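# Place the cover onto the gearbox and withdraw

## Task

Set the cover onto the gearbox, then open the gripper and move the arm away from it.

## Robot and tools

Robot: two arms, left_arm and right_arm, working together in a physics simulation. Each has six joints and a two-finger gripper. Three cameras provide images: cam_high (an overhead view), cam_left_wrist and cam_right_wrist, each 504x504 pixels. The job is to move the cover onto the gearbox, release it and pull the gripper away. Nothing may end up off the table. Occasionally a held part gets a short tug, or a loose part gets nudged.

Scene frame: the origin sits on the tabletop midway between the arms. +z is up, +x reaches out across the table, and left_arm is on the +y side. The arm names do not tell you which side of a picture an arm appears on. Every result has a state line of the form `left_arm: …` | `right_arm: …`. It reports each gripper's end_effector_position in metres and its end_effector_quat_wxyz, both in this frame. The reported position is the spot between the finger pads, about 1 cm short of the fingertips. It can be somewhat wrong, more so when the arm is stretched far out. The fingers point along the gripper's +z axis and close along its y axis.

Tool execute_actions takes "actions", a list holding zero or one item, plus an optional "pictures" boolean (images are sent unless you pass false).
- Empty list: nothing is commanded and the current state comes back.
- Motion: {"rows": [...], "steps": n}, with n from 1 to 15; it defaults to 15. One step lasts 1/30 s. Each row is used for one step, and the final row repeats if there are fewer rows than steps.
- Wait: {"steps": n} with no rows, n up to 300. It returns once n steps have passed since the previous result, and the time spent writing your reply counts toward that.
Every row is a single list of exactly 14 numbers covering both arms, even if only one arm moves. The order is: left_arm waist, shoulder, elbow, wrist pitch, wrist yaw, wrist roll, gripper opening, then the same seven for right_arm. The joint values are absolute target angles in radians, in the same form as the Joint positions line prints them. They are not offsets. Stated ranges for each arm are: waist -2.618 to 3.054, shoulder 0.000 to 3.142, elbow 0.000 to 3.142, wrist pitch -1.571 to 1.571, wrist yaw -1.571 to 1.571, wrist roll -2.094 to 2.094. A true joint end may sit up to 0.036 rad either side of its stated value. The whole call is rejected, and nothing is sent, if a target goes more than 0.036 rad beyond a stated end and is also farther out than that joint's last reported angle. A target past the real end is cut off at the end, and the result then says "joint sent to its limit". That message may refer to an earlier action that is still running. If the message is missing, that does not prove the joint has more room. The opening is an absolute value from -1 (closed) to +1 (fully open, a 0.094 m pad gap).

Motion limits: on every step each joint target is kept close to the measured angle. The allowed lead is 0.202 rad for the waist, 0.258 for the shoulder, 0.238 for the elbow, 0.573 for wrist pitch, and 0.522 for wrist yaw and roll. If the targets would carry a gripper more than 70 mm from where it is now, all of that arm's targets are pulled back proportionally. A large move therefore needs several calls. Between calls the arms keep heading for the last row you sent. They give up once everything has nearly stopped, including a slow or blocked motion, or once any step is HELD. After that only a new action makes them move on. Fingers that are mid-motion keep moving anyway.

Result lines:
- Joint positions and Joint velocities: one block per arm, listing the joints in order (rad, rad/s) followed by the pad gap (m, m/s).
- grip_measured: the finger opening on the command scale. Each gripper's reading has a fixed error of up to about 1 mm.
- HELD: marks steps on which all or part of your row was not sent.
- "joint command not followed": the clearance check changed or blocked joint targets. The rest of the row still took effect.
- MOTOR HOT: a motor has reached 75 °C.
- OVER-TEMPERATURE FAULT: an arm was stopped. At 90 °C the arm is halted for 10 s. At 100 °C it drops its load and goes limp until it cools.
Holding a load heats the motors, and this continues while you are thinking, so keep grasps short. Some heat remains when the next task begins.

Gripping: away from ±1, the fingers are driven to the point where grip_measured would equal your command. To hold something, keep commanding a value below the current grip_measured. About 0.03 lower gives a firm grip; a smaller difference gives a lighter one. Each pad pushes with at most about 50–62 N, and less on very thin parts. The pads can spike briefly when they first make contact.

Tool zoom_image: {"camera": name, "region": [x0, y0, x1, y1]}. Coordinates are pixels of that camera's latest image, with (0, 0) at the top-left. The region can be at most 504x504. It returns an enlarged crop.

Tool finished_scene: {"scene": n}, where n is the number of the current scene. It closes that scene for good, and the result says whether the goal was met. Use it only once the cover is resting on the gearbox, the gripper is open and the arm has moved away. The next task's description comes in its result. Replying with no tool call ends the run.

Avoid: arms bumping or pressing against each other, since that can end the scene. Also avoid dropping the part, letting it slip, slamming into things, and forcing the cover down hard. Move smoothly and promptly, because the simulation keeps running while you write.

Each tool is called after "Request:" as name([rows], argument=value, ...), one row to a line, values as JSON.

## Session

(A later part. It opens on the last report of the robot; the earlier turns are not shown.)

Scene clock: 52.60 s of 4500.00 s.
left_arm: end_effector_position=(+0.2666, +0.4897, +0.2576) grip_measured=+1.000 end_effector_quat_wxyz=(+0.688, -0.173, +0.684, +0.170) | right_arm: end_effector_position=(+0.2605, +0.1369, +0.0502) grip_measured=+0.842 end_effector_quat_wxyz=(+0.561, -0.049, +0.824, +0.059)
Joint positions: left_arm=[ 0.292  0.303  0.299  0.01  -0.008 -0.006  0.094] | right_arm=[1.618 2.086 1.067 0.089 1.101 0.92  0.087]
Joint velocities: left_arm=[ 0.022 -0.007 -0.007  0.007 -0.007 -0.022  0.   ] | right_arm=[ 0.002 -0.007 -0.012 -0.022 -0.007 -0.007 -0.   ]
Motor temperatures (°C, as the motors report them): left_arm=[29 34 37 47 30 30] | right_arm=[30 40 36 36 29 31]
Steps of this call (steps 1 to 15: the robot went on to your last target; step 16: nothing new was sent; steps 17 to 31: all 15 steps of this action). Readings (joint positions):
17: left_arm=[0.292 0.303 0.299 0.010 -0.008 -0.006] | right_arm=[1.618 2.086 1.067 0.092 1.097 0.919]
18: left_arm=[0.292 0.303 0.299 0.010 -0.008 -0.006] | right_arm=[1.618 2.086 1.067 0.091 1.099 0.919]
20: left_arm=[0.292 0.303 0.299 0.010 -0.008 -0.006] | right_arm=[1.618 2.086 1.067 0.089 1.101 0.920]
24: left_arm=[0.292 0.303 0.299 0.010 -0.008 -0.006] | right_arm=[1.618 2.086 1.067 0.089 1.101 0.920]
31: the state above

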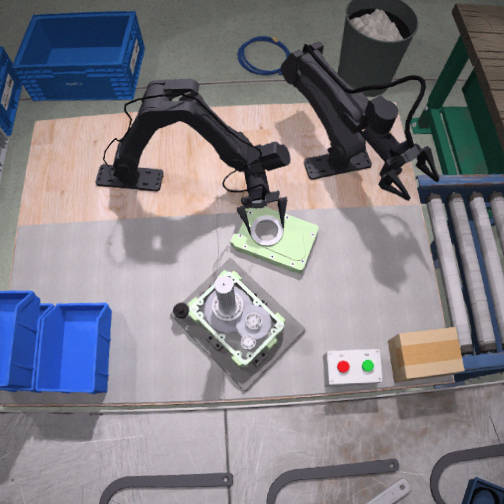

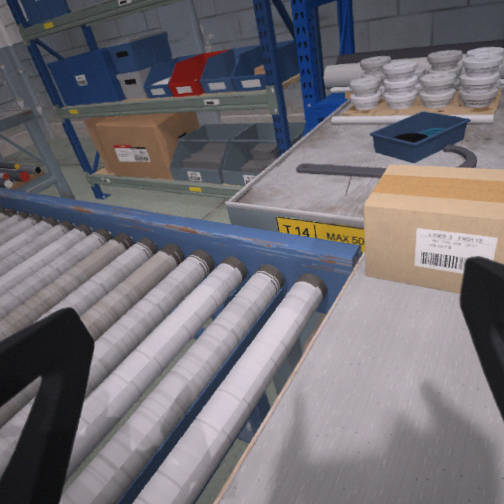

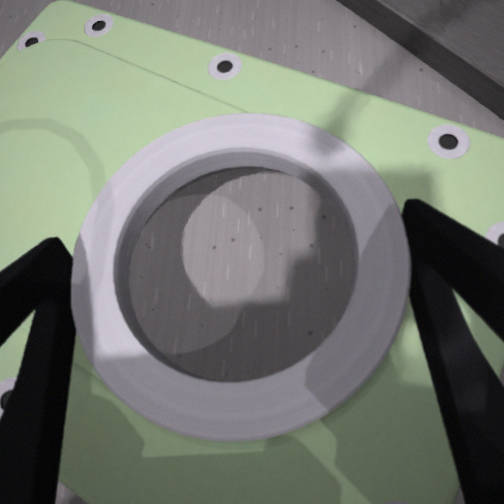

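Request:
execute_actions([
  {"rows":[[0.3,0.3,0.3,0,0,0,1,1.62,2.07,1.09,0.12,1.13,0.925,0.8],[0.3,0.3,0.3,0,0,0,1,1.62,2.055,1.10,0.135,1.15,0.93,0.8],[0.3,0.3,0.3,0,0,0,1,1.62,2.04,1.11,0.15,1.17,0.93,0.8],[0.3,0.3,0.3,0,0,0,1,1.62,2.025,1.12,0.165,1.19,0.93,0.8],[0.3,0.3,0.3,0,0,0,1,1.62,2.01,1.13,0.17,1.21,0.93,0.8],[0.3,0.3,0.3,0,0,0,1,1.62,1.995,1.14,0.165,1.22,0.93,0.8],[0.3,0.3,0.3,0,0,0,1,1.62,1.98,1.15,0.14,1.22,0.93,0.8],[0.3,0.3,0.3,0,0,0,1,1.62,1.965,1.16,0.115,1.22,0.93,0.8],[0.3,0.3,0.3,0,0,0,1,1.62,1.95,1.17,0.09,1.22,0.93,0.8],[0.3,0.3,0.3,0,0,0,1,1.62,1.935,1.18,0.065,1.22,0.93,0.8],[0.3,0.3,0.3,0,0,0,1,1.62,1.92,1.19,0.04,1.22,0.93,0.8],[0.3,0.3,0.3,0,0,0,1,1.62,1.905,1.20,0.015,1.22,0.93,0.8],[0.3,0.3,0.3,0,0,0,1,1.62,1.89,1.21,-0.01,1.22,0.93,0.8],[0.3,0.3,0.3,0,0,0,1,1.62,1.875,1.225,-0.04,1.22,0.93,0.8],[0.3,0.3,0.3,0,0,0,1,1.62,1.86,1.24,-0.07,1.22,0.93,0.8]]},
], pictures=false)

Request:
execute_actions([
  {"rows":[[0.3,0.3,0.3,0,0,0,1,1.62,1.845,1.255,-0.10,1.22,0.93,0.8],[0.3,0.3,0.3,0,0,0,1,1.62,1.83,1.27,-0.13,1.22,0.93,0.8],[0.3,0.3,0.3,0,0,0,1,1.62,1.815,1.285,-0.155,1.22,0.93,0.8],[0.3,0.3,0.3,0,0,0,1,1.62,1.80,1.30,-0.18,1.22,0.93,0.8],[0.3,0.3,0.3,0,0,0,1,1.62,1.79,1.325,-0.21,1.22,0.93,0.8],[0.3,0.3,0.3,0,0,0,1,1.62,1.78,1.35,-0.245,1.22,0.93,0.8],[0.3,0.3,0.3,0,0,0,1,1.62,1.77,1.375,-0.28,1.22,0.93,0.8],[0.3,0.3,0.3,0,0,0,1,1.62,1.76,1.40,-0.315,1.22,0.93,0.8],[0.3,0.3,0.3,0,0,0,1,1.62,1.755,1.425,-0.345,1.22,0.93,0.8],[0.3,0.3,0.3,0,0,0,1,1.62,1.75,1.45,-0.375,1.22,0.93,0.8]]},
])

Scene clock: 56.13 s of 4500.00 s.
left_arm: end_effector_position=(+0.2666, +0.4897, +0.2576) grip_measured=+1.000 end_effector_quat_wxyz=(+0.688, -0.173, +0.684, +0.170) | right_arm: end_effector_position=(+0.2573, +0.1390, +0.0699) grip_measured=+0.842 end_effector_quat_wxyz=(+0.544, -0.068, +0.835, +0.053)
Joint positions: left_arm=[ 0.292  0.303  0.299  0.01  -0.008 -0.006  0.094] | right_arm=[ 1.618  2.02   1.108 -0.054  1.06   0.915  0.087]
Joint velocities: left_arm=[-0.022 -0.002 -0.012 -0.007 -0.051 -0.051  0.   ] | right_arm=[-0.012 -0.222  0.178 -0.608 -0.168 -0.051 -0.   ]
Motor temperatures (°C, as the motors report them): left_arm=[29 34 37 47 30 30] | right_arm=[30 41 36 36 29 31]
Steps of this call (steps 1 to 15: the robot went on to your last target; steps 16 to 90: nothing new was sent; then 0.03 s passed at rest; steps 91 to 105: all 15 steps of this action). Readings (joint positions):
91: left_arm=[0.292 0.303 0.299 0.010 -0.008 -0.006] | right_arm=[1.618 2.086 1.067 0.089 1.101 0.920]
92: left_arm=[0.292 0.303 0.299 0.010 -0.008 -0.006] | right_arm=[1.618 2.086 1.067 0.089 1.102 0.920]
94: left_arm=[0.292 0.303 0.299 0.010 -0.008 -0.006] | right_arm=[1.618 2.086 1.067 0.092 1.105 0.920]
98: left_arm=[0.292 0.303 0.299 0.010 -0.008 -0.006] | right_arm=[1.618 2.076 1.072 0.075 1.103 0.920]
105: the state above

Scene clock: 56.63 s of 4500.00 s.
left_arm: end_effector_position=(+0.2666, +0.4897, +0.2576) grip_measured=+1.000 end_effector_quat_wxyz=(+0.688, -0.173, +0.684, +0.170) | right_arm: end_effector_position=(+0.2494, +0.1441, +0.1060) grip_measured=+0.842 end_effector_quat_wxyz=(+0.501, -0.115, +0.857, +0.027)
Joint positions: left_arm=[ 0.292  0.303  0.299  0.01  -0.008 -0.006  0.094] | right_arm=[ 1.618  1.942  1.258 -0.386  0.969  0.907  0.087]
Joint velocities: left_arm=[-0.002  0.017 -0.012 -0.051 -0.081 -0.066  0.   ] | right_arm=[-0.007 -0.085  0.232 -0.447 -0.139 -0.022 -0.   ]
Motor temperatures (°C, as the motors report them): left_arm=[29 34 37 47 30 30] | right_arm=[30 42 36 36 29 31]
Steps of this call (steps 1 to 15: all 15 steps of this action). Readings (joint positions):
1: left_arm=[0.292 0.303 0.299 0.010 -0.008 -0.006] | right_arm=[1.618 2.011 1.115 -0.076 1.053 0.914]
2: left_arm=[0.292 0.303 0.299 0.010 -0.008 -0.006] | right_arm=[1.618 2.003 1.122 -0.099 1.046 0.914]
4: left_arm=[0.292 0.303 0.299 0.010 -0.008 -0.006] | right_arm=[1.618 1.987 1.137 -0.145 1.033 0.912]
8: left_arm=[0.292 0.303 0.299 0.010 -0.008 -0.006] | right_arm=[1.618 1.964 1.178 -0.242 1.007 0.910]
15: the state above

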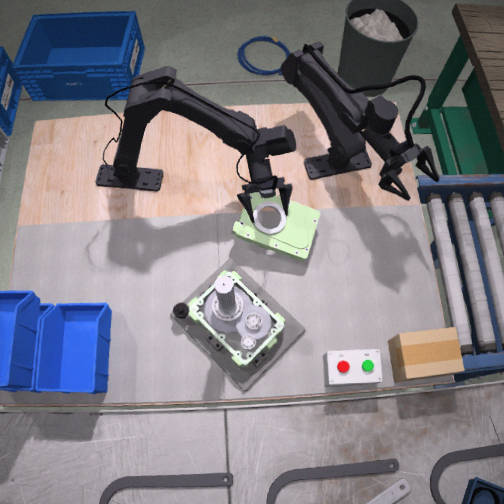

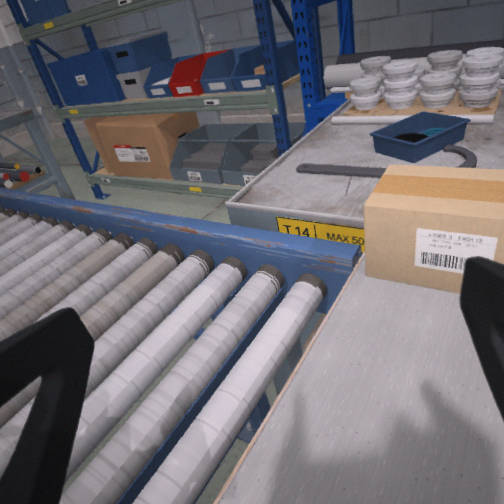

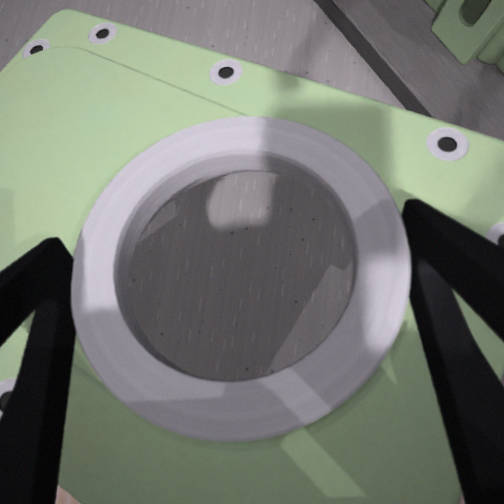

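Request:
execute_actions([
  {"rows":[[0.3,0.3,0.3,0,0,0,1,1.62,1.87,1.34,-0.25,1.15,0.93,0.8],[0.3,0.3,0.3,0,0,0,1,1.62,1.87,1.34,-0.25,1.15,0.93,0.8],[0.3,0.3,0.3,0,0,0,1,1.62,1.87,1.34,-0.2,1.22,0.93,0.8]]},
], pictures=false)

Scene clock: 57.70 s of 4500.00 s.
left_arm: end_effector_position=(+0.2666, +0.4897, +0.2576) grip_measured=+1.000 end_effector_quat_wxyz=(+0.688, -0.173, +0.684, +0.170) | right_arm: end_effector_position=(+0.2607, +0.1545, +0.1498) grip_measured=+0.842 end_effector_quat_wxyz=(+0.552, -0.060, +0.829, +0.059)
Joint positions: left_arm=[ 0.292  0.303  0.299  0.01  -0.008 -0.006  0.094] | right_arm=[ 1.618  1.922  1.309 -0.325  1.076  0.909  0.087]
Joint velocities: left_arm=[-0.012 -0.007  0.012 -0.051 -0.022  0.007  0.   ] | right_arm=[-0.012  0.012  0.002  0.037 -0.051 -0.022  0.   ]
Motor temperatures (°C, as the motors report them): left_arm=[29 34 37 47 30 30] | right_arm=[30 42 37 36 29 31]
Steps of this call (steps 1 to 17: the robot went on to your last target; steps 18 to 32: all 15 steps of this action). Readings (joint positions):
18: left_arm=[0.292 0.303 0.299 0.010 -0.008 -0.006] | right_arm=[1.618 1.906 1.310 -0.489 0.966 0.906]
19: left_arm=[0.292 0.303 0.299 0.010 -0.008 -0.006] | right_arm=[1.618 1.909 1.309 -0.471 0.975 0.906]
21: left_arm=[0.292 0.303 0.299 0.010 -0.008 -0.006] | right_arm=[1.618 1.918 1.309 -0.420 1.004 0.906]
25: left_arm=[0.292 0.303 0.299 0.010 -0.008 -0.006] | right_arm=[1.618 1.922 1.309 -0.351 1.049 0.909]
32: the state above

Request:
execute_actions([
  {"rows":[[0.3,0.3,0.3,0,0,0,1,1.62,1.865,1.36,-0.2,1.23,0.93,0.8],[0.3,0.3,0.3,0,0,0,1,1.62,1.865,1.38,-0.2,1.23,0.93,0.8],[0.3,0.3,0.3,0,0,0,1,1.62,1.865,1.395,-0.21,1.23,0.93,0.8],[0.3,0.3,0.3,0,0,0,1,1.62,1.865,1.41,-0.225,1.23,0.93,0.8],[0.3,0.3,0.3,0,0,0,1,1.62,1.865,1.425,-0.24,1.23,0.93,0.8],[0.3,0.3,0.3,0,0,0,1,1.62,1.865,1.44,-0.255,1.23,0.93,0.8],[0.3,0.3,0.3,0,0,0,1,1.62,1.865,1.455,-0.27,1.23,0.93,0.8],[0.3,0.3,0.3,0,0,0,1,1.62,1.865,1.47,-0.285,1.23,0.93,0.8],[0.3,0.3,0.3,0,0,0,1,1.62,1.865,1.485,-0.3,1.23,0.93,0.8],[0.3,0.3,0.3,0,0,0,1,1.62,1.865,1.5,-0.315,1.23,0.93,0.8],[0.3,0.3,0.3,0,0,0,1,1.62,1.865,1.515,-0.33,1.23,0.93,0.8],[0.3,0.3,0.3,0,0,0,1,1.62,1.865,1.53,-0.345,1.23,0.93,0.8],[0.3,0.3,0.3,0,0,0,1,1.62,1.865,1.545,-0.36,1.23,0.93,0.8],[0.3,0.3,0.3,0,0,0,1,1.62,1.865,1.56,-0.375,1.23,0.93,0.8],[0.3,0.3,0.3,0,0,0,1,1.62,1.865,1.575,-0.39,1.23,0.93,0.8]]},
], pictures=false)

Scene clock: 59.57 s of 4500.00 s.
left_arm: end_effector_position=(+0.2666, +0.4897, +0.2576) grip_measured=+1.000 end_effector_quat_wxyz=(+0.688, -0.173, +0.684, +0.170) | right_arm: end_effector_position=(+0.2628, +0.1695, +0.1852) grip_measured=+0.842 end_effector_quat_wxyz=(+0.555, -0.053, +0.827, +0.070)
Joint positions: left_arm=[ 0.292  0.303  0.299  0.01  -0.008 -0.006  0.094] | right_arm=[ 1.618  1.928  1.453 -0.435  1.078  0.909  0.087]
Joint velocities: left_arm=[ 0.002  0.002 -0.012  0.037  0.022 -0.007  0.   ] | right_arm=[-0.007 -0.007  0.452 -0.403 -0.007 -0.007  0.   ]
Motor temperatures (°C, as the motors report them): left_arm=[29 34 37 47 30 30] | right_arm=[30 43 37 36 30 31]
Steps of this call (steps 1 to 15: the robot went on to your last target; steps 16 to 41: nothing new was sent; steps 42 to 56: all 15 steps of this action). Readings (joint positions):
42: left_arm=[0.292 0.303 0.299 0.010 -0.008 -0.006] | right_arm=[1.618 1.922 1.309 -0.323 1.079 0.909]
43: left_arm=[0.292 0.303 0.299 0.010 -0.008 -0.006] | right_arm=[1.618 1.922 1.309 -0.323 1.081 0.909]
45: left_arm=[0.292 0.303 0.299 0.010 -0.008 -0.006] | right_arm=[1.618 1.922 1.313 -0.326 1.083 0.909]
49: left_arm=[0.292 0.303 0.299 0.010 -0.008 -0.006] | right_arm=[1.618 1.927 1.352 -0.358 1.081 0.909]
56: the state above

Request:
execute_actions([
  {"rows":[[0.3,0.3,0.3,0,0,0,1,1.62,1.865,1.59,-0.42,1.23,0.93,0.8],[0.3,0.3,0.3,0,0,0,1,1.62,1.865,1.605,-0.435,1.23,0.93,0.8],[0.3,0.3,0.3,0,0,0,1,1.62,1.865,1.62,-0.45,1.23,0.93,0.8],[0.3,0.3,0.3,0,0,0,1,1.62,1.865,1.635,-0.465,1.23,0.93,0.8],[0.3,0.3,0.3,0,0,0,1,1.62,1.865,1.65,-0.48,1.23,0.93,0.8],[0.3,0.3,0.3,0,0,0,1,1.62,1.865,1.665,-0.495,1.23,0.93,0.8],[0.3,0.3,0.3,0,0,0,1,1.62,1.865,1.68,-0.51,1.23,0.93,0.8],[0.3,0.3,0.3,0,0,0,1,1.62,1.865,1.695,-0.525,1.23,0.93,0.8],[0.3,0.3,0.3,0,0,0,1,1.62,1.865,1.71,-0.54,1.23,0.93,0.8],[0.3,0.3,0.3,0,0,0,1,1.62,1.865,1.725,-0.555,1.23,0.93,0.8],[0.3,0.3,0.3,0,0,0,1,1.62,1.865,1.74,-0.57,1.23,0.93,0.8],[0.3,0.3,0.3,0,0,0,1,1.62,1.865,1.755,-0.585,1.23,0.93,0.8],[0.3,0.3,0.3,0,0,0,1,1.62,1.865,1.77,-0.6,1.23,0.93,0.8],[0.3,0.3,0.3,0,0,0,1,1.62,1.865,1.785,-0.615,1.23,0.93,0.8],[0.3,0.3,0.3,0,0,0,1,1.62,1.865,1.8,-0.63,1.23,0.93,0.8]]},
], pictures=false)

Request:
execute_actions([
  {"rows":[[0.3,0.3,0.3,0,0,0,1,1.62,1.865,1.815,-0.645,1.23,0.93,0.8],[0.3,0.3,0.3,0,0,0,1,1.62,1.865,1.83,-0.66,1.23,0.93,0.8],[0.3,0.3,0.3,0,0,0,1,1.62,1.865,1.845,-0.675,1.23,0.93,0.8],[0.3,0.3,0.3,0,0,0,1,1.62,1.865,1.86,-0.69,1.23,0.93,0.8],[0.3,0.3,0.3,0,0,0,1,1.62,1.865,1.875,-0.705,1.23,0.93,0.8],[0.3,0.3,0.3,0,0,0,1,1.62,1.865,1.89,-0.72,1.23,0.93,0.8],[0.3,0.3,0.3,0,0,0,1,1.62,1.865,1.905,-0.735,1.23,0.93,0.8],[0.3,0.3,0.3,0,0,0,1,1.62,1.865,1.92,-0.75,1.23,0.93,0.8],[0.3,0.3,0.3,0,0,0,1,1.62,1.865,1.935,-0.765,1.23,0.93,0.8],[0.3,0.3,0.3,0,0,0,1,1.62,1.865,1.95,-0.78,1.23,0.93,0.8],[0.3,0.3,0.3,0,0,0,1,1.62,1.865,1.965,-0.795,1.23,0.93,0.8],[0.3,0.3,0.3,0,0,0,1,1.62,1.865,1.98,-0.81,1.23,0.93,0.8],[0.3,0.3,0.3,0,0,0,1,1.62,1.865,1.995,-0.825,1.23,0.93,0.8],[0.3,0.3,0.3,0,0,0,1,1.62,1.865,2.01,-0.84,1.23,0.93,0.8],[0.3,0.3,0.3,0,0,0,1,1.62,1.865,2.025,-0.855,1.23,0.93,0.8]]},
], pictures=false)

Request:
execute_actions([
  {"rows":[[0.3,0.3,0.3,0,0,0,1,1.62,1.865,2.04,-0.87,1.23,0.93,0.8],[0.3,0.3,0.3,0,0,0,1,1.62,1.865,2.055,-0.885,1.23,0.93,0.8],[0.3,0.3,0.3,0,0,0,1,1.62,1.865,2.07,-0.9,1.23,0.93,0.8],[0.3,0.3,0.3,0,0,0,1,1.62,1.865,2.085,-0.915,1.23,0.93,0.8],[0.3,0.3,0.3,0,0,0,1,1.62,1.865,2.1,-0.93,1.23,0.93,0.8],[0.3,0.3,0.3,0,0,0,1,1.62,1.865,2.115,-0.945,1.23,0.93,0.8],[0.3,0.3,0.3,0,0,0,1,1.62,1.865,2.13,-0.96,1.23,0.93,0.8],[0.3,0.3,0.3,0,0,0,1,1.62,1.865,2.145,-0.975,1.23,0.93,0.8],[0.3,0.3,0.3,0,0,0,1,1.62,1.865,2.16,-0.99,1.23,0.93,0.8],[0.3,0.3,0.3,0,0,0,1,1.62,1.865,2.175,-1.005,1.23,0.93,0.8],[0.3,0.3,0.3,0,0,0,1,1.62,1.865,2.19,-1.02,1.23,0.93,0.8],[0.3,0.3,0.3,0,0,0,1,1.62,1.865,2.205,-1.035,1.23,0.93,0.8],[0.3,0.3,0.3,0,0,0,1,1.62,1.865,2.22,-1.05,1.23,0.93,0.8],[0.3,0.3,0.3,0,0,0,1,1.62,1.865,2.235,-1.065,1.23,0.93,0.8],[0.3,0.3,0.3,0,0,0,1,1.62,1.865,2.25,-1.08,1.23,0.93,0.8]]},
], pictures=false)

Request:
execute_actions([
  {"rows":[[0.3,0.3,0.3,0,0,0,1,1.62,1.865,2.265,-1.095,1.23,0.93,0.8],[0.3,0.3,0.3,0,0,0,1,1.62,1.865,2.28,-1.11,1.23,0.93,0.8],[0.3,0.3,0.3,0,0,0,1,1.62,1.865,2.295,-1.12,1.23,0.93,0.8]]},
])

Scene clock: 63.13 s of 4500.00 s.
left_arm: end_effector_position=(+0.2666, +0.4897, +0.2576) grip_measured=+1.000 end_effector_quat_wxyz=(+0.688, -0.173, +0.684, +0.170) | right_arm: end_effector_position=(+0.2633, +0.1751, +0.2367) grip_measured=+0.842 end_effector_quat_wxyz=(+0.553, -0.058, +0.829, +0.063)
Joint positions: left_arm=[ 0.292  0.303  0.299  0.01  -0.008 -0.006  0.094] | right_arm=[ 1.618  1.93   1.671 -0.668  1.074  0.909  0.087]
Joint velocities: left_arm=[-0.007  0.012 -0.017  0.081 -0.037  0.007  0.   ] | right_arm=[-0.007 -0.017  0.427 -0.403  0.051 -0.007  0.   ]
Motor temperatures (°C, as the motors report them): left_arm=[29 33 37 47 30 30] | right_arm=[30 45 38 37 30 31]
Steps of this call (steps 1 to 30: the robot went on to your last target; steps 31 to 90: nothing new was sent; then 0.07 s passed at rest; steps 91 to 105: all 15 steps of this action). Readings (joint positions):
91: left_arm=[0.292 0.303 0.299 0.010 -0.008 -0.006] | right_arm=[1.618 1.928 1.505 -0.486 1.095 0.909]
92: left_arm=[0.292 0.303 0.299 0.010 -0.008 -0.006] | right_arm=[1.618 1.928 1.509 -0.495 1.095 0.909]
94: left_arm=[0.292 0.303 0.299 0.010 -0.008 -0.006] | right_arm=[1.618 1.929 1.524 -0.522 1.091 0.909]
98: left_arm=[0.292 0.303 0.299 0.010 -0.008 -0.006] | right_arm=[1.618 1.930 1.571 -0.575 1.082 0.909]
105: the state above

Scene clock: 63.63 s of 4500.00 s.
left_arm: end_effector_position=(+0.2666, +0.4897, +0.2576) grip_measured=+1.000 end_effector_quat_wxyz=(+0.688, -0.173, +0.684, +0.170) | right_arm: end_effector_position=(+0.2626, +0.1707, +0.2936) grip_measured=+0.842 end_effector_quat_wxyz=(+0.553, -0.057, +0.829, +0.066)
Joint positions: left_arm=[ 0.292  0.303  0.299  0.01  -0.008 -0.006  0.094] | right_arm=[ 1.618  1.93   1.897 -0.888  1.073  0.908  0.087]
Joint velocities: left_arm=[ 0.017 -0.017  0.022 -0.066  0.095  0.037  0.   ] | right_arm=[-0.002 -0.002  0.432 -0.476  0.051 -0.081 -0.001]
Motor temperatures (°C, as the motors report them): left_arm=[29 33 37 47 30 30] | right_arm=[30 45 38 37 30 31]
Steps of this call (steps 1 to 15: all 15 steps of this action). Readings (joint positions):
1: left_arm=[0.292 0.303 0.299 0.010 -0.008 -0.006] | right_arm=[1.618 1.930 1.686 -0.682 1.074 0.909]
2: left_arm=[0.292 0.303 0.299 0.010 -0.008 -0.006] | right_arm=[1.618 1.930 1.701 -0.696 1.073 0.909]
4: left_arm=[0.292 0.303 0.299 0.010 -0.008 -0.006] | right_arm=[1.618 1.930 1.731 -0.725 1.073 0.909]
8: left_arm=[0.292 0.303 0.299 0.010 -0.008 -0.006] | right_arm=[1.618 1.930 1.791 -0.784 1.073 0.909]
15: the state above

Scene clock: 64.13 s of 4500.00 s.
left_arm: end_effector_position=(+0.2666, +0.4897, +0.2576) grip_measured=+1.000 end_effector_quat_wxyz=(+0.688, -0.173, +0.684, +0.170) | right_arm: end_effector_position=(+0.2603, +0.1531, +0.3492) grip_measured=+0.842 end_effector_quat_wxyz=(+0.553, -0.056, +0.829, +0.068)
Joint positions: left_arm=[ 0.292  0.303  0.299  0.01  -0.008 -0.006  0.094] | right_arm=[ 1.618  1.93   2.128 -1.114  1.073  0.908  0.087]
Joint velocities: left_arm=[-0.022 -0.012 -0.002  0.037  0.051 -0.022  0.   ] | right_arm=[ 0.002 -0.012  0.457 -0.432 -0.007  0.007 -0.   ]
Motor temperatures (°C, as the motors report them): left_arm=[29 33 37 47 30 30] | right_arm=[30 45 38 37 30 31]
Steps of this call (steps 1 to 15: all 15 steps of this action). Readings (joint positions):
1: left_arm=[0.292 0.303 0.299 0.010 -0.008 -0.006] | right_arm=[1.618 1.930 1.912 -0.903 1.073 0.908]
2: left_arm=[0.292 0.303 0.299 0.010 -0.008 -0.006] | right_arm=[1.618 1.930 1.927 -0.918 1.073 0.908]
4: left_arm=[0.292 0.303 0.299 0.010 -0.008 -0.006] | right_arm=[1.618 1.930 1.957 -0.948 1.073 0.908]
8: left_arm=[0.292 0.303 0.299 0.010 -0.008 -0.006] | right_arm=[1.618 1.930 2.019 -1.009 1.073 0.908]
15: the state above

Scene clock: 64.63 s of 4500.00 s.
left_arm: end_effector_position=(+0.2666, +0.4897, +0.2576) grip_measured=+1.000 end_effector_quat_wxyz=(+0.688, -0.173, +0.684, +0.170) | right_arm: end_effector_position=(+0.2604, +0.1394, +0.3745) grip_measured=+0.842 end_effector_quat_wxyz=(+0.561, -0.050, +0.824, +0.064)
Joint positions: left_arm=[ 0.292  0.303  0.299  0.01  -0.008 -0.006  0.094] | right_arm=[ 1.618  1.93   2.227 -1.21   1.096  0.908  0.087]
Joint velocities: left_arm=[-0.002  0.017 -0.012  0.007 -0.081 -0.007  0.   ] | right_arm=[-0.017  0.007  0.002 -0.081  0.037 -0.022  0.   ]
Motor temperatures (°C, as the motors report them): left_arm=[29 33 37 47 30 30] | right_arm=[30 45 38 37 30 31]
Steps of this call (steps 1 to 15: all 15 steps of this action). Readings (joint positions):
1: left_arm=[0.292 0.303 0.299 0.010 -0.008 -0.006] | right_arm=[1.618 1.930 2.143 -1.129 1.073 0.908]
2: left_arm=[0.292 0.303 0.299 0.010 -0.008 -0.006] | right_arm=[1.618 1.930 2.159 -1.144 1.073 0.908]
4: left_arm=[0.292 0.303 0.299 0.010 -0.008 -0.006] | right_arm=[1.618 1.930 2.189 -1.171 1.073 0.908]
8: left_arm=[0.292 0.303 0.299 0.010 -0.008 -0.006] | right_arm=[1.618 1.930 2.223 -1.194 1.087 0.908]
15: the state above

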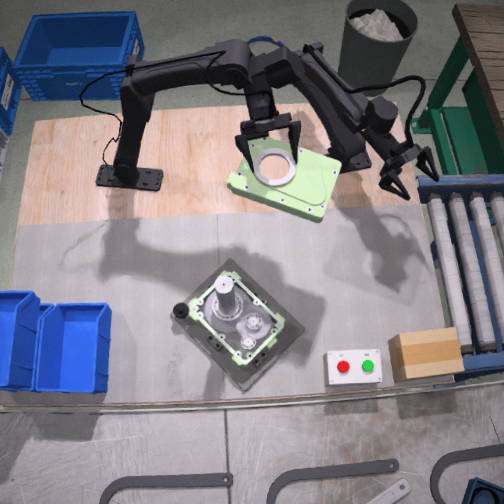

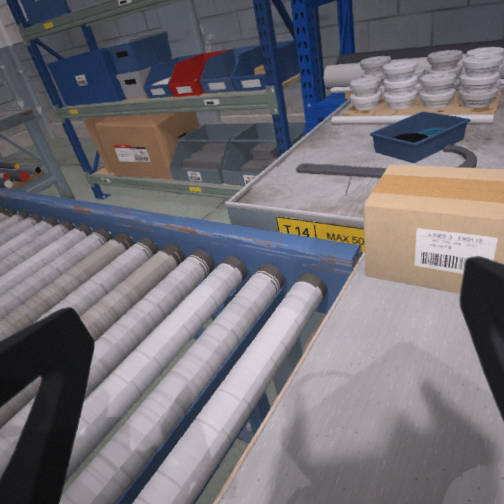

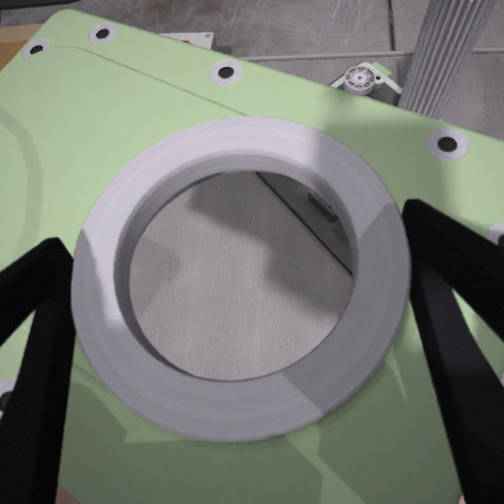

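Request:
execute_actions([
  {"rows":[[0.3,0.3,0.3,0,0,0,1,1.61,1.868,2.298,-1.10,1.224,0.919,0.8],[0.3,0.3,0.3,0,0,0,1,1.595,1.872,2.3,-1.085,1.218,0.908,0.8],[0.3,0.3,0.3,0,0,0,1,1.575,1.875,2.303,-1.075,1.212,0.897,0.8],[0.3,0.3,0.3,0,0,0,1,1.555,1.879,2.305,-1.065,1.206,0.886,0.8],[0.3,0.3,0.3,0,0,0,1,1.535,1.882,2.308,-1.055,1.2,0.875,0.8],[0.3,0.3,0.3,0,0,0,1,1.515,1.886,2.31,-1.045,1.194,0.864,0.8],[0.3,0.3,0.3,0,0,0,1,1.495,1.889,2.313,-1.035,1.188,0.853,0.8],[0.3,0.3,0.3,0,0,0,1,1.475,1.893,2.315,-1.025,1.182,0.842,0.8],[0.3,0.3,0.3,0,0,0,1,1.455,1.896,2.318,-1.015,1.176,0.831,0.8],[0.3,0.3,0.3,0,0,0,1,1.435,1.9,2.32,-1.005,1.17,0.82,0.8],[0.3,0.3,0.3,0,0,0,1,1.415,1.903,2.323,-0.995,1.164,0.809,0.8],[0.3,0.3,0.3,0,0,0,1,1.395,1.907,2.325,-0.985,1.158,0.798,0.8],[0.3,0.3,0.3,0,0,0,1,1.375,1.91,2.328,-0.975,1.152,0.787,0.8],[0.3,0.3,0.3,0,0,0,1,1.355,1.914,2.33,-0.965,1.146,0.776,0.8],[0.3,0.3,0.3,0,0,0,1,1.335,1.917,2.333,-0.955,1.14,0.765,0.8]]},
], pictures=false)

Request:
execute_actions([
  {"rows":[[0.3,0.3,0.3,0,0,0,1,1.315,1.921,2.335,-0.944,1.134,0.754,0.8],[0.3,0.3,0.3,0,0,0,1,1.295,1.924,2.338,-0.933,1.128,0.743,0.8],[0.3,0.3,0.3,0,0,0,1,1.275,1.928,2.34,-0.922,1.122,0.732,0.8],[0.3,0.3,0.3,0,0,0,1,1.255,1.931,2.343,-0.911,1.116,0.721,0.8],[0.3,0.3,0.3,0,0,0,1,1.235,1.935,2.345,-0.9,1.11,0.71,0.8],[0.3,0.3,0.3,0,0,0,1,1.215,1.938,2.348,-0.89,1.105,0.7,0.8],[0.3,0.3,0.3,0,0,0,1,1.2,1.94,2.35,-0.88,1.1,0.69,0.8]]},
])

Scene clock: 67.53 s of 4500.00 s.
left_arm: end_effector_position=(+0.2666, +0.4897, +0.2576) grip_measured=+1.000 end_effector_quat_wxyz=(+0.688, -0.173, +0.684, +0.170) | right_arm: end_effector_position=(+0.3543, +0.1008, +0.3672) grip_measured=+0.842 end_effector_quat_wxyz=(+0.556, +0.010, +0.831, +0.006)
Joint positions: left_arm=[ 0.292  0.303  0.299  0.01  -0.008 -0.006  0.094] | right_arm=[ 1.375  1.966  2.249 -1.133  1.037  0.798  0.087]
Joint velocities: left_arm=[-0.012 -0.012 -0.017  0.007 -0.007 -0.007  0.   ] | right_arm=[-0.593  0.125  0.061  0.271 -0.095 -0.315  0.   ]
Motor temperatures (°C, as the motors report them): left_arm=[29 33 37 47 30 30] | right_arm=[30 46 39 37 31 31]
Steps of this call (steps 1 to 15: the robot went on to your last target; steps 16 to 72: nothing new was sent; steps 73 to 87: all 15 steps of this action). Readings (joint positions):
73: left_arm=[0.292 0.303 0.299 0.010 -0.008 -0.006] | right_arm=[1.618 1.930 2.227 -1.213 1.096 0.908]
74: left_arm=[0.292 0.303 0.299 0.010 -0.008 -0.006] | right_arm=[1.617 1.930 2.227 -1.213 1.095 0.906]
76: left_arm=[0.292 0.303 0.299 0.010 -0.008 -0.006] | right_arm=[1.606 1.930 2.227 -1.206 1.084 0.896]
80: left_arm=[0.292 0.303 0.299 0.010 -0.008 -0.006] | right_arm=[1.538 1.935 2.227 -1.182 1.057 0.866]
87: the state above

Scene clock: 68.03 s of 4500.00 s.
left_arm: end_effector_position=(+0.2666, +0.4897, +0.2576) grip_measured=+1.000 end_effector_quat_wxyz=(+0.688, -0.173, +0.684, +0.170) | right_arm: end_effector_position=(+0.4245, +0.0593, +0.3631) grip_measured=+0.842 end_effector_quat_wxyz=(+0.555, +0.050, +0.830, -0.040)
Joint positions: left_arm=[ 0.292  0.303  0.299  0.01  -0.008 -0.006  0.094] | right_arm=[ 1.189  2.001  2.266 -1.049  0.999  0.685  0.087]
Joint velocities: left_arm=[ 0.022 -0.002 -0.012  0.037  0.022  0.022  0.   ] | right_arm=[ 0.046  0.007  0.007  0.051 -0.022 -0.081  0.001]
Motor temperatures (°C, as the motors report them): left_arm=[29 33 37 47 30 30] | right_arm=[30 46 39 37 31 31]
Steps of this call (steps 1 to 15: all 15 steps of this action). Readings (joint positions):
1: left_arm=[0.292 0.303 0.299 0.010 -0.008 -0.006] | right_arm=[1.354 1.970 2.251 -1.125 1.033 0.787]
2: left_arm=[0.292 0.303 0.299 0.010 -0.008 -0.006] | right_arm=[1.334 1.974 2.254 -1.117 1.029 0.777]
4: left_arm=[0.292 0.303 0.299 0.010 -0.008 -0.006] | right_arm=[1.296 1.981 2.258 -1.100 1.021 0.756]
8: left_arm=[0.292 0.303 0.299 0.010 -0.008 -0.006] | right_arm=[1.224 1.995 2.265 -1.067 1.002 0.716]
15: the state above

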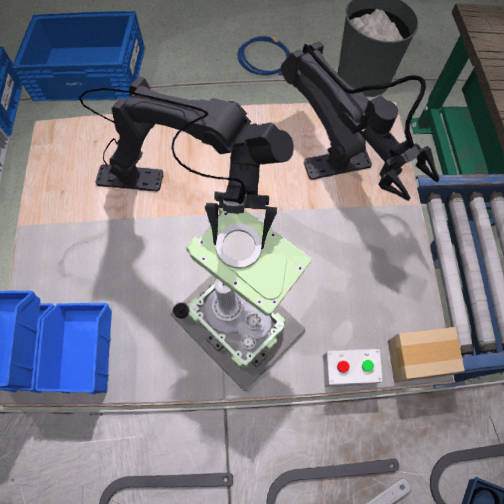

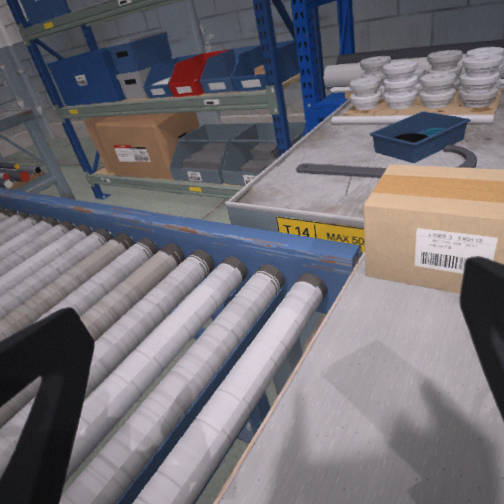

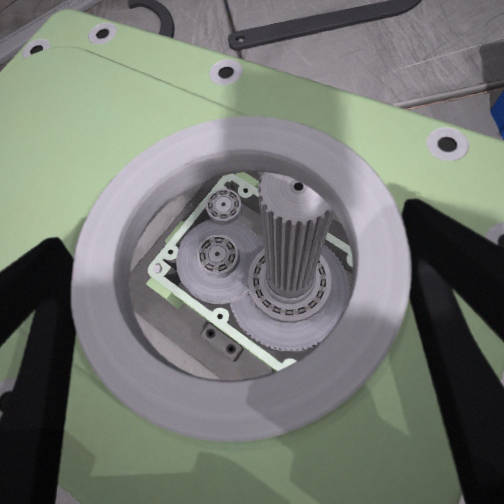

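Request:
execute_actions([
  {"rows":[[0.3,0.3,0.3,0,0,0,1,1.185,1.942,2.355,-0.865,1.095,0.68,0.8],[0.3,0.3,0.3,0,0,0,1,1.17,1.945,2.356,-0.85,1.09,0.672,0.8],[0.3,0.3,0.3,0,0,0,1,1.155,1.948,2.358,-0.84,1.085,0.664,0.8],[0.3,0.3,0.3,0,0,0,1,1.14,1.951,2.36,-0.83,1.08,0.656,0.8],[0.3,0.3,0.3,0,0,0,1,1.125,1.954,2.362,-0.82,1.075,0.648,0.8],[0.3,0.3,0.3,0,0,0,1,1.11,1.957,2.364,-0.81,1.07,0.64,0.8],[0.3,0.3,0.3,0,0,0,1,1.095,1.96,2.366,-0.80,1.065,0.632,0.8],[0.3,0.3,0.3,0,0,0,1,1.08,1.963,2.368,-0.79,1.06,0.624,0.8],[0.3,0.3,0.3,0,0,0,1,1.065,1.966,2.37,-0.78,1.055,0.616,0.8],[0.3,0.3,0.3,0,0,0,1,1.05,1.969,2.372,-0.765,1.05,0.608,0.8],[0.3,0.3,0.3,0,0,0,1,1.04,1.972,2.375,-0.75,1.045,0.6,0.8]]},
])

Scene clock: 69.70 s of 4500.00 s.
left_arm: end_effector_position=(+0.2666, +0.4897, +0.2576) grip_measured=+1.000 end_effector_quat_wxyz=(+0.688, -0.173, +0.684, +0.170) | right_arm: end_effector_position=(+0.4795, +0.0254, +0.3422) grip_measured=+0.842 end_effector_quat_wxyz=(+0.538, +0.070, +0.837, -0.073)
Joint positions: left_arm=[ 0.292  0.303  0.299  0.01  -0.008 -0.006  0.094] | right_arm=[ 1.042  2.051  2.266 -0.978  0.936  0.605  0.087]
Joint velocities: left_arm=[ 0.017  0.007 -0.012 -0.037 -0.051 -0.066  0.   ] | right_arm=[-0.217  0.139  0.012  0.022 -0.007 -0.095  0.001]
Motor temperatures (°C, as the motors report them): left_arm=[29 33 37 46 30 30] | right_arm=[30 47 39 38 31 31]
Steps of this call (steps 1 to 15: the robot went on to your last target; steps 16 to 35: nothing new was sent; steps 36 to 50: all 15 steps of this action). Readings (joint positions):
36: left_arm=[0.292 0.303 0.299 0.010 -0.008 -0.006] | right_arm=[1.193 2.001 2.266 -1.040 0.989 0.675]
37: left_arm=[0.292 0.303 0.299 0.010 -0.008 -0.006] | right_arm=[1.192 2.001 2.266 -1.038 0.987 0.672]
39: left_arm=[0.292 0.303 0.299 0.010 -0.008 -0.006] | right_arm=[1.184 2.002 2.266 -1.029 0.976 0.664]
43: left_arm=[0.292 0.303 0.299 0.010 -0.008 -0.006] | right_arm=[1.139 2.012 2.266 -1.004 0.952 0.642]
50: the state above

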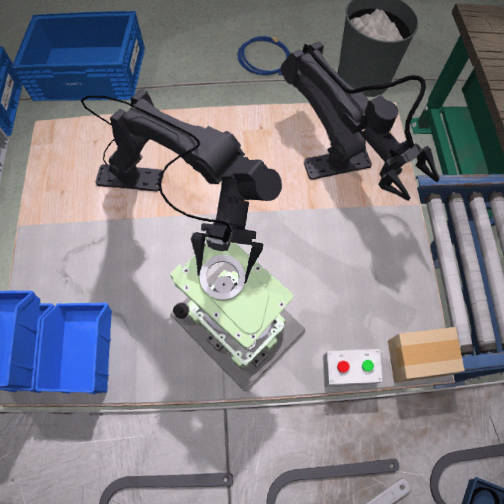

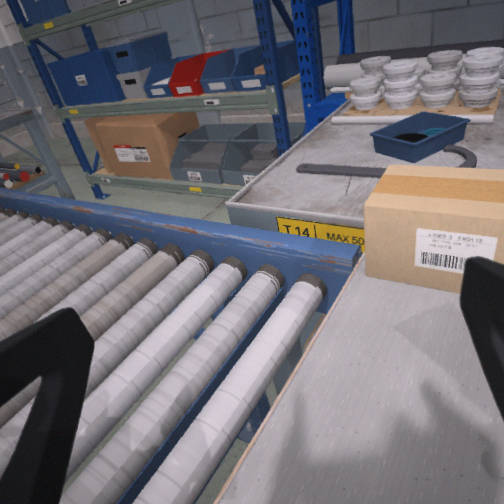

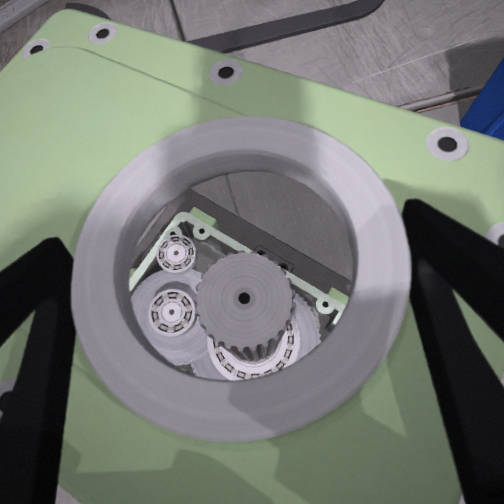

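Request:
execute_actions([
  {"rows":[[0.3,0.3,0.3,0,0,0,1,1.04,1.965,2.3,-0.76,1.05,0.605,0.8],[0.3,0.3,0.3,0,0,0,1,1.04,1.96,2.275,-0.75,1.055,0.61,0.8],[0.3,0.3,0.3,0,0,0,1,1.04,1.955,2.26,-0.74,1.06,0.613,0.8],[0.3,0.3,0.3,0,0,0,1,1.04,1.95,2.245,-0.73,1.063,0.616,0.8],[0.3,0.3,0.3,0,0,0,1,1.04,1.946,2.23,-0.72,1.066,0.62,0.8],[0.3,0.3,0.3,0,0,0,1,1.04,1.942,2.215,-0.71,1.069,0.623,0.8],[0.3,0.3,0.3,0,0,0,1,1.04,1.938,2.2,-0.70,1.072,0.626,0.8],[0.3,0.3,0.3,0,0,0,1,1.04,1.934,2.185,-0.69,1.075,0.63,0.8],[0.3,0.3,0.3,0,0,0,1,1.04,1.93,2.17,-0.68,1.078,0.633,0.8],[0.3,0.3,0.3,0,0,0,1,1.04,1.926,2.155,-0.67,1.081,0.636,0.8],[0.3,0.3,0.3,0,0,0,1,1.04,1.922,2.14,-0.66,1.085,0.64,0.8]]},
])

Scene clock: 72.40 s of 4500.00 s.
left_arm: end_effector_position=(+0.2666, +0.4897, +0.2576) grip_measured=+1.000 end_effector_quat_wxyz=(+0.688, -0.173, +0.684, +0.170) | right_arm: end_effector_position=(+0.4862, +0.0226, +0.3123) grip_measured=+0.842 end_effector_quat_wxyz=(+0.537, +0.075, +0.836, -0.087)
Joint positions: left_arm=[ 0.292  0.303  0.299  0.01  -0.008 -0.006  0.094] | right_arm=[ 1.032  2.029  2.108 -0.861  0.953  0.609  0.087]
Joint velocities: left_arm=[-0.002  0.012 -0.007  0.007 -0.022  0.022  0.   ] | right_arm=[-0.012 -0.007 -0.12   0.022  0.037  0.037 -0.001]
Motor temperatures (°C, as the motors report them): left_arm=[29 33 37 46 30 30] | right_arm=[30 48 40 39 31 31]
Steps of this call (steps 1 to 30: the robot went on to your last target; steps 31 to 66: nothing new was sent; steps 67 to 81: all 15 steps of this action). Readings (joint positions):
67: left_arm=[0.292 0.303 0.299 0.010 -0.008 -0.006] | right_arm=[1.032 2.064 2.266 -0.977 0.901 0.582]
68: left_arm=[0.292 0.303 0.299 0.010 -0.008 -0.006] | right_arm=[1.032 2.063 2.262 -0.972 0.904 0.582]
70: left_arm=[0.292 0.303 0.299 0.010 -0.008 -0.006] | right_arm=[1.032 2.058 2.243 -0.949 0.915 0.585]
74: left_arm=[0.292 0.303 0.299 0.010 -0.008 -0.006] | right_arm=[1.032 2.042 2.185 -0.905 0.936 0.594]
81: the state above

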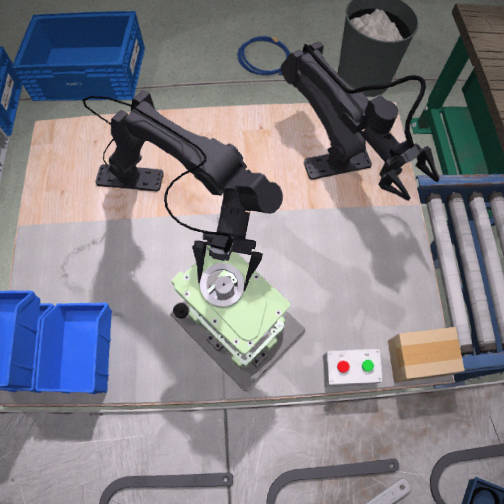

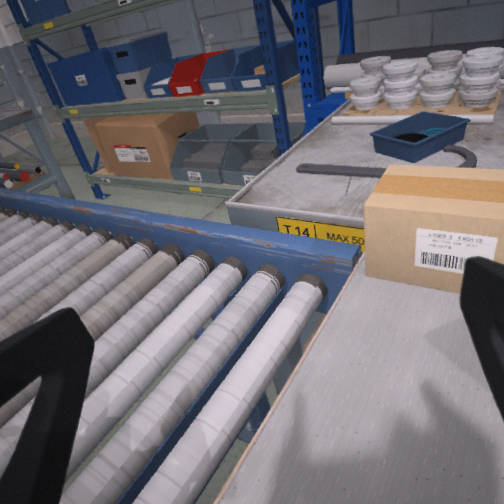

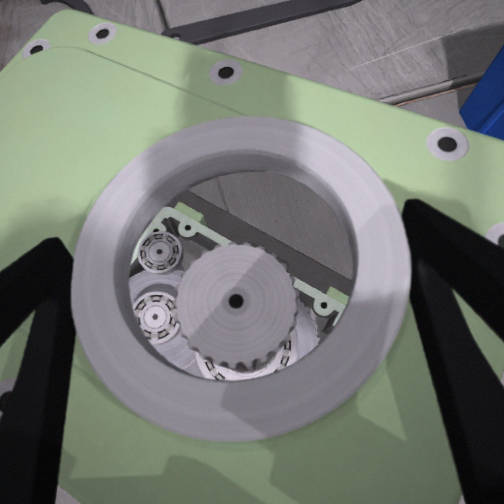

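Request:
execute_actions([
  {"rows":[[0.3,0.3,0.3,0,0,0,1,1.05,1.93,2.11,-0.67,1.09,0.645,0.8],[0.3,0.3,0.3,0,0,0,1,1.06,1.93,2.1,-0.66,1.095,0.65,0.8],[0.3,0.3,0.3,0,0,0,1,1.065,1.93,2.09,-0.65,1.1,0.655,0.8],[0.3,0.3,0.3,0,0,0,1,1.065,1.93,2.08,-0.64,1.105,0.66,0.8],[0.3,0.3,0.3,0,0,0,1,1.065,1.927,2.065,-0.63,1.11,0.665,0.8],[0.3,0.3,0.3,0,0,0,1,1.065,1.924,2.05,-0.62,1.115,0.67,0.8],[0.3,0.3,0.3,0,0,0,1,1.065,1.92,2.035,-0.61,1.12,0.675,0.8],[0.3,0.3,0.3,0,0,0,1,1.065,1.917,2.02,-0.6,1.125,0.68,0.8],[0.3,0.3,0.3,0,0,0,1,1.065,1.914,2.005,-0.59,1.13,0.685,0.8],[0.3,0.3,0.3,0,0,0,1,1.065,1.91,1.99,-0.58,1.135,0.69,0.8]]},
])

Scene clock: 74.03 s of 4500.00 s.
left_arm: end_effector_position=(+0.2666, +0.4897, +0.2576) grip_measured=+1.000 end_effector_quat_wxyz=(+0.688, -0.173, +0.684, +0.170) | right_arm: end_effector_position=(+0.4776, +0.0292, +0.2858) grip_measured=+0.842 end_effector_quat_wxyz=(+0.546, +0.087, +0.828, -0.090)
Joint positions: left_arm=[ 0.292  0.303  0.299  0.01  -0.008 -0.006  0.094] | right_arm=[ 1.063  2.004  1.953 -0.752  1.002  0.659  0.087]
Joint velocities: left_arm=[-0.017  0.007 -0.012 -0.007  0.022 -0.037  0.   ] | right_arm=[-0.007  0.007 -0.046 -0.037  0.007  0.022 -0.001]
Motor temperatures (°C, as the motors report them): left_arm=[29 33 37 46 30 30] | right_arm=[30 49 39 39 31 31]
Steps of this call (steps 1 to 15: the robot went on to your last target; steps 16 to 34: nothing new was sent; steps 35 to 49: all 15 steps of this action). Readings (joint positions):
35: left_arm=[0.292 0.303 0.299 0.010 -0.008 -0.006] | right_arm=[1.033 2.028 2.098 -0.848 0.954 0.613]
36: left_arm=[0.292 0.303 0.299 0.010 -0.008 -0.006] | right_arm=[1.035 2.025 2.090 -0.840 0.961 0.616]
38: left_arm=[0.292 0.303 0.299 0.010 -0.008 -0.006] | right_arm=[1.043 2.020 2.071 -0.824 0.976 0.623]
42: left_arm=[0.292 0.303 0.299 0.010 -0.008 -0.006] | right_arm=[1.059 2.011 2.019 -0.784 0.992 0.640]
49: the state above

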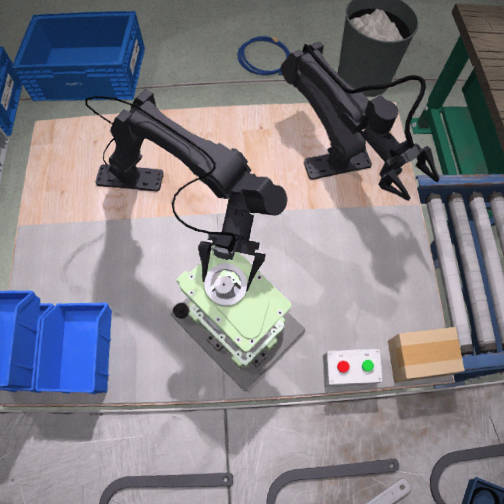

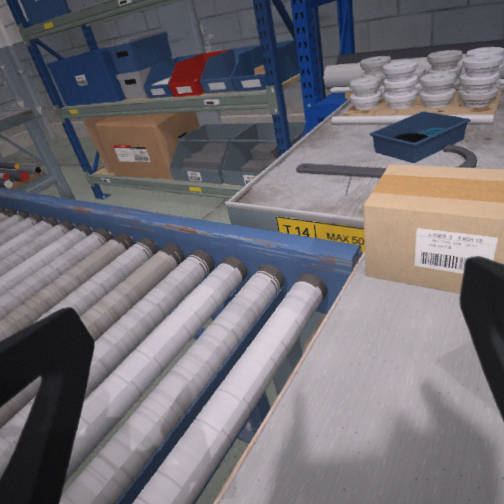

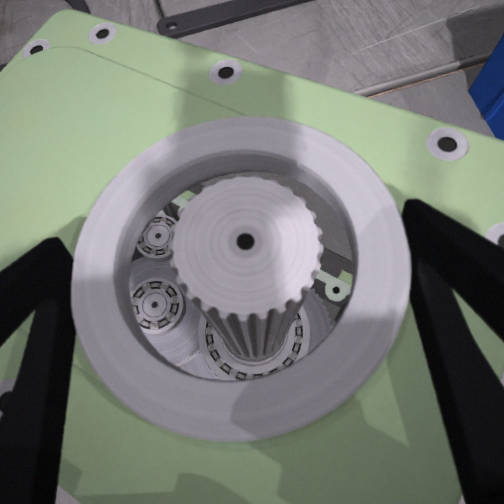

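Request:
execute_actions([
  {"rows":[[0.3,0.3,0.3,0,0,0,1,1.065,1.93,1.965,-0.575,1.138,0.695,0.8],[0.3,0.3,0.3,0,0,0,1,1.065,1.935,1.95,-0.56,1.141,0.7,0.8],[0.3,0.3,0.3,0,0,0,1,1.065,1.935,1.935,-0.545,1.144,0.705,0.8],[0.3,0.3,0.3,0,0,0,1,1.065,1.935,1.92,-0.53,1.147,0.71,0.8],[0.3,0.3,0.3,0,0,0,1,1.065,1.935,1.905,-0.515,1.15,0.715,0.8],[0.3,0.3,0.3,0,0,0,1,1.065,1.935,1.89,-0.5,1.153,0.72,0.8],[0.3,0.3,0.3,0,0,0,1,1.065,1.935,1.875,-0.485,1.156,0.725,0.8],[0.3,0.3,0.3,0,0,0,1,1.065,1.935,1.86,-0.47,1.159,0.73,0.8],[0.3,0.3,0.3,0,0,0,1,1.065,1.935,1.845,-0.455,1.162,0.735,0.8],[0.3,0.3,0.3,0,0,0,1,1.065,1.935,1.83,-0.44,1.165,0.74,0.8],[0.3,0.3,0.3,0,0,0,1,1.065,1.935,1.815,-0.425,1.168,0.745,0.8],[0.3,0.3,0.3,0,0,0,1,1.065,1.935,1.8,-0.41,1.171,0.75,0.8],[0.3,0.3,0.3,0,0,0,1,1.065,1.935,1.785,-0.395,1.174,0.755,0.8],[0.3,0.3,0.3,0,0,0,1,1.065,1.935,1.77,-0.38,1.177,0.76,0.8],[0.3,0.3,0.3,0,0,0,1,1.065,1.935,1.755,-0.365,1.18,0.765,0.8]]},
], pictures=false)

Request:
execute_actions([
  {"rows":[[0.3,0.3,0.3,0,0,0,1,1.065,1.937,1.74,-0.35,1.182,0.77,0.8],[0.3,0.3,0.3,0,0,0,1,1.065,1.939,1.725,-0.335,1.184,0.775,0.8],[0.3,0.3,0.3,0,0,0,1,1.065,1.941,1.71,-0.32,1.185,0.78,0.8],[0.3,0.3,0.3,0,0,0,1,1.065,1.943,1.695,-0.305,1.185,0.785,0.8],[0.3,0.3,0.3,0,0,0,1,1.065,1.945,1.68,-0.29,1.185,0.79,0.8],[0.3,0.3,0.3,0,0,0,1,1.065,1.947,1.665,-0.28,1.185,0.795,0.8],[0.3,0.3,0.3,0,0,0,1,1.065,1.949,1.65,-0.27,1.185,0.8,0.8],[0.3,0.3,0.3,0,0,0,1,1.065,1.95,1.64,-0.26,1.185,0.8,0.8]]},
])

Scene clock: 76.67 s of 4500.00 s.
left_arm: end_effector_position=(+0.2666, +0.4897, +0.2576) grip_measured=+1.000 end_effector_quat_wxyz=(+0.688, -0.173, +0.684, +0.170) | right_arm: end_effector_position=(+0.4789, +0.0251, +0.2362) grip_measured=+0.842 end_effector_quat_wxyz=(+0.552, +0.114, +0.820, -0.095)
Joint positions: left_arm=[ 0.292  0.303  0.299  0.01  -0.008 -0.006  0.094] | right_arm=[ 1.063  2.004  1.748 -0.57   1.041  0.721  0.087]
Joint velocities: left_arm=[-0.012  0.007  0.002  0.007 -0.037  0.022  0.   ] | right_arm=[-0.007 -0.012 -0.432  0.388  0.022  0.081  0.   ]
Motor temperatures (°C, as the motors report them): left_arm=[29 33 37 46 30 30] | right_arm=[30 50 39 40 31 31]
Steps of this call (steps 1 to 15: the robot went on to your last target; steps 16 to 64: nothing new was sent; steps 65 to 79: all 15 steps of this action). Readings (joint positions):
65: left_arm=[0.292 0.303 0.299 0.010 -0.008 -0.006] | right_arm=[1.063 2.004 1.950 -0.741 1.005 0.665]
66: left_arm=[0.292 0.303 0.299 0.010 -0.008 -0.006] | right_arm=[1.063 2.004 1.944 -0.732 1.009 0.668]
68: left_arm=[0.292 0.303 0.299 0.010 -0.008 -0.006] | right_arm=[1.063 2.004 1.923 -0.707 1.019 0.674]
72: left_arm=[0.292 0.303 0.299 0.010 -0.008 -0.006] | right_arm=[1.063 2.004 1.860 -0.657 1.031 0.690]
79: the state above

Scene clock: 77.17 s of 4500.00 s.
left_arm: end_effector_position=(+0.2666, +0.4897, +0.2576) grip_measured=+1.000 end_effector_quat_wxyz=(+0.688, -0.173, +0.684, +0.170) | right_arm: end_effector_position=(+0.4781, +0.0220, +0.1968) grip_measured=+0.842 end_effector_quat_wxyz=(+0.557, +0.136, +0.815, -0.088)
Joint positions: left_arm=[ 0.292  0.303  0.299  0.01  -0.008 -0.006  0.094] | right_arm=[ 1.063  2.017  1.606 -0.422  1.056  0.772  0.087]
Joint velocities: left_arm=[ 0.017 -0.007 -0.002 -0.037  0.037  0.066  0.   ] | right_arm=[-0.007 -0.017 -0.007  0.051 -0.051  0.022  0.001]
Motor temperatures (°C, as the motors report them): left_arm=[29 33 37 46 30 30] | right_arm=[30 50 39 40 31 31]
Steps of this call (steps 1 to 15: all 15 steps of this action). Readings (joint positions):
1: left_arm=[0.292 0.303 0.299 0.010 -0.008 -0.006] | right_arm=[1.063 2.004 1.734 -0.555 1.044 0.726]
2: left_arm=[0.292 0.303 0.299 0.010 -0.008 -0.006] | right_arm=[1.063 2.004 1.719 -0.540 1.046 0.731]
4: left_arm=[0.292 0.303 0.299 0.010 -0.008 -0.006] | right_arm=[1.063 2.004 1.691 -0.509 1.050 0.741]
8: left_arm=[0.292 0.303 0.299 0.010 -0.008 -0.006] | right_arm=[1.063 2.004 1.633 -0.451 1.055 0.761]
15: the state above

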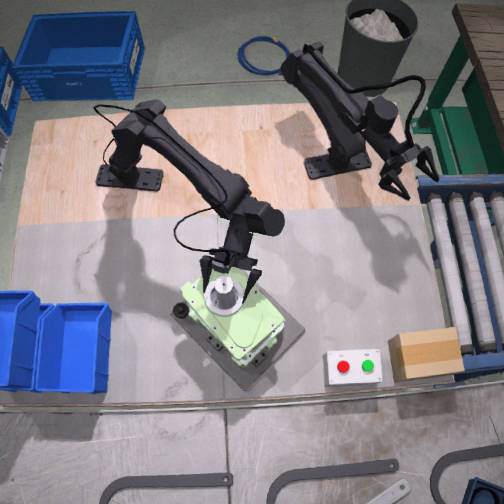

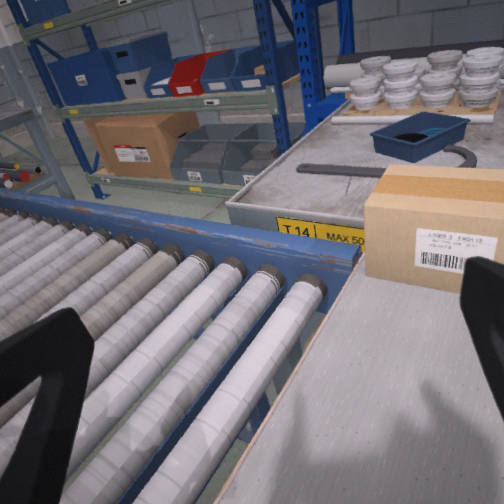

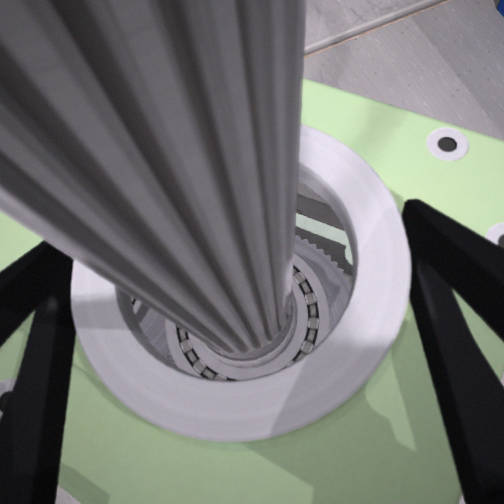

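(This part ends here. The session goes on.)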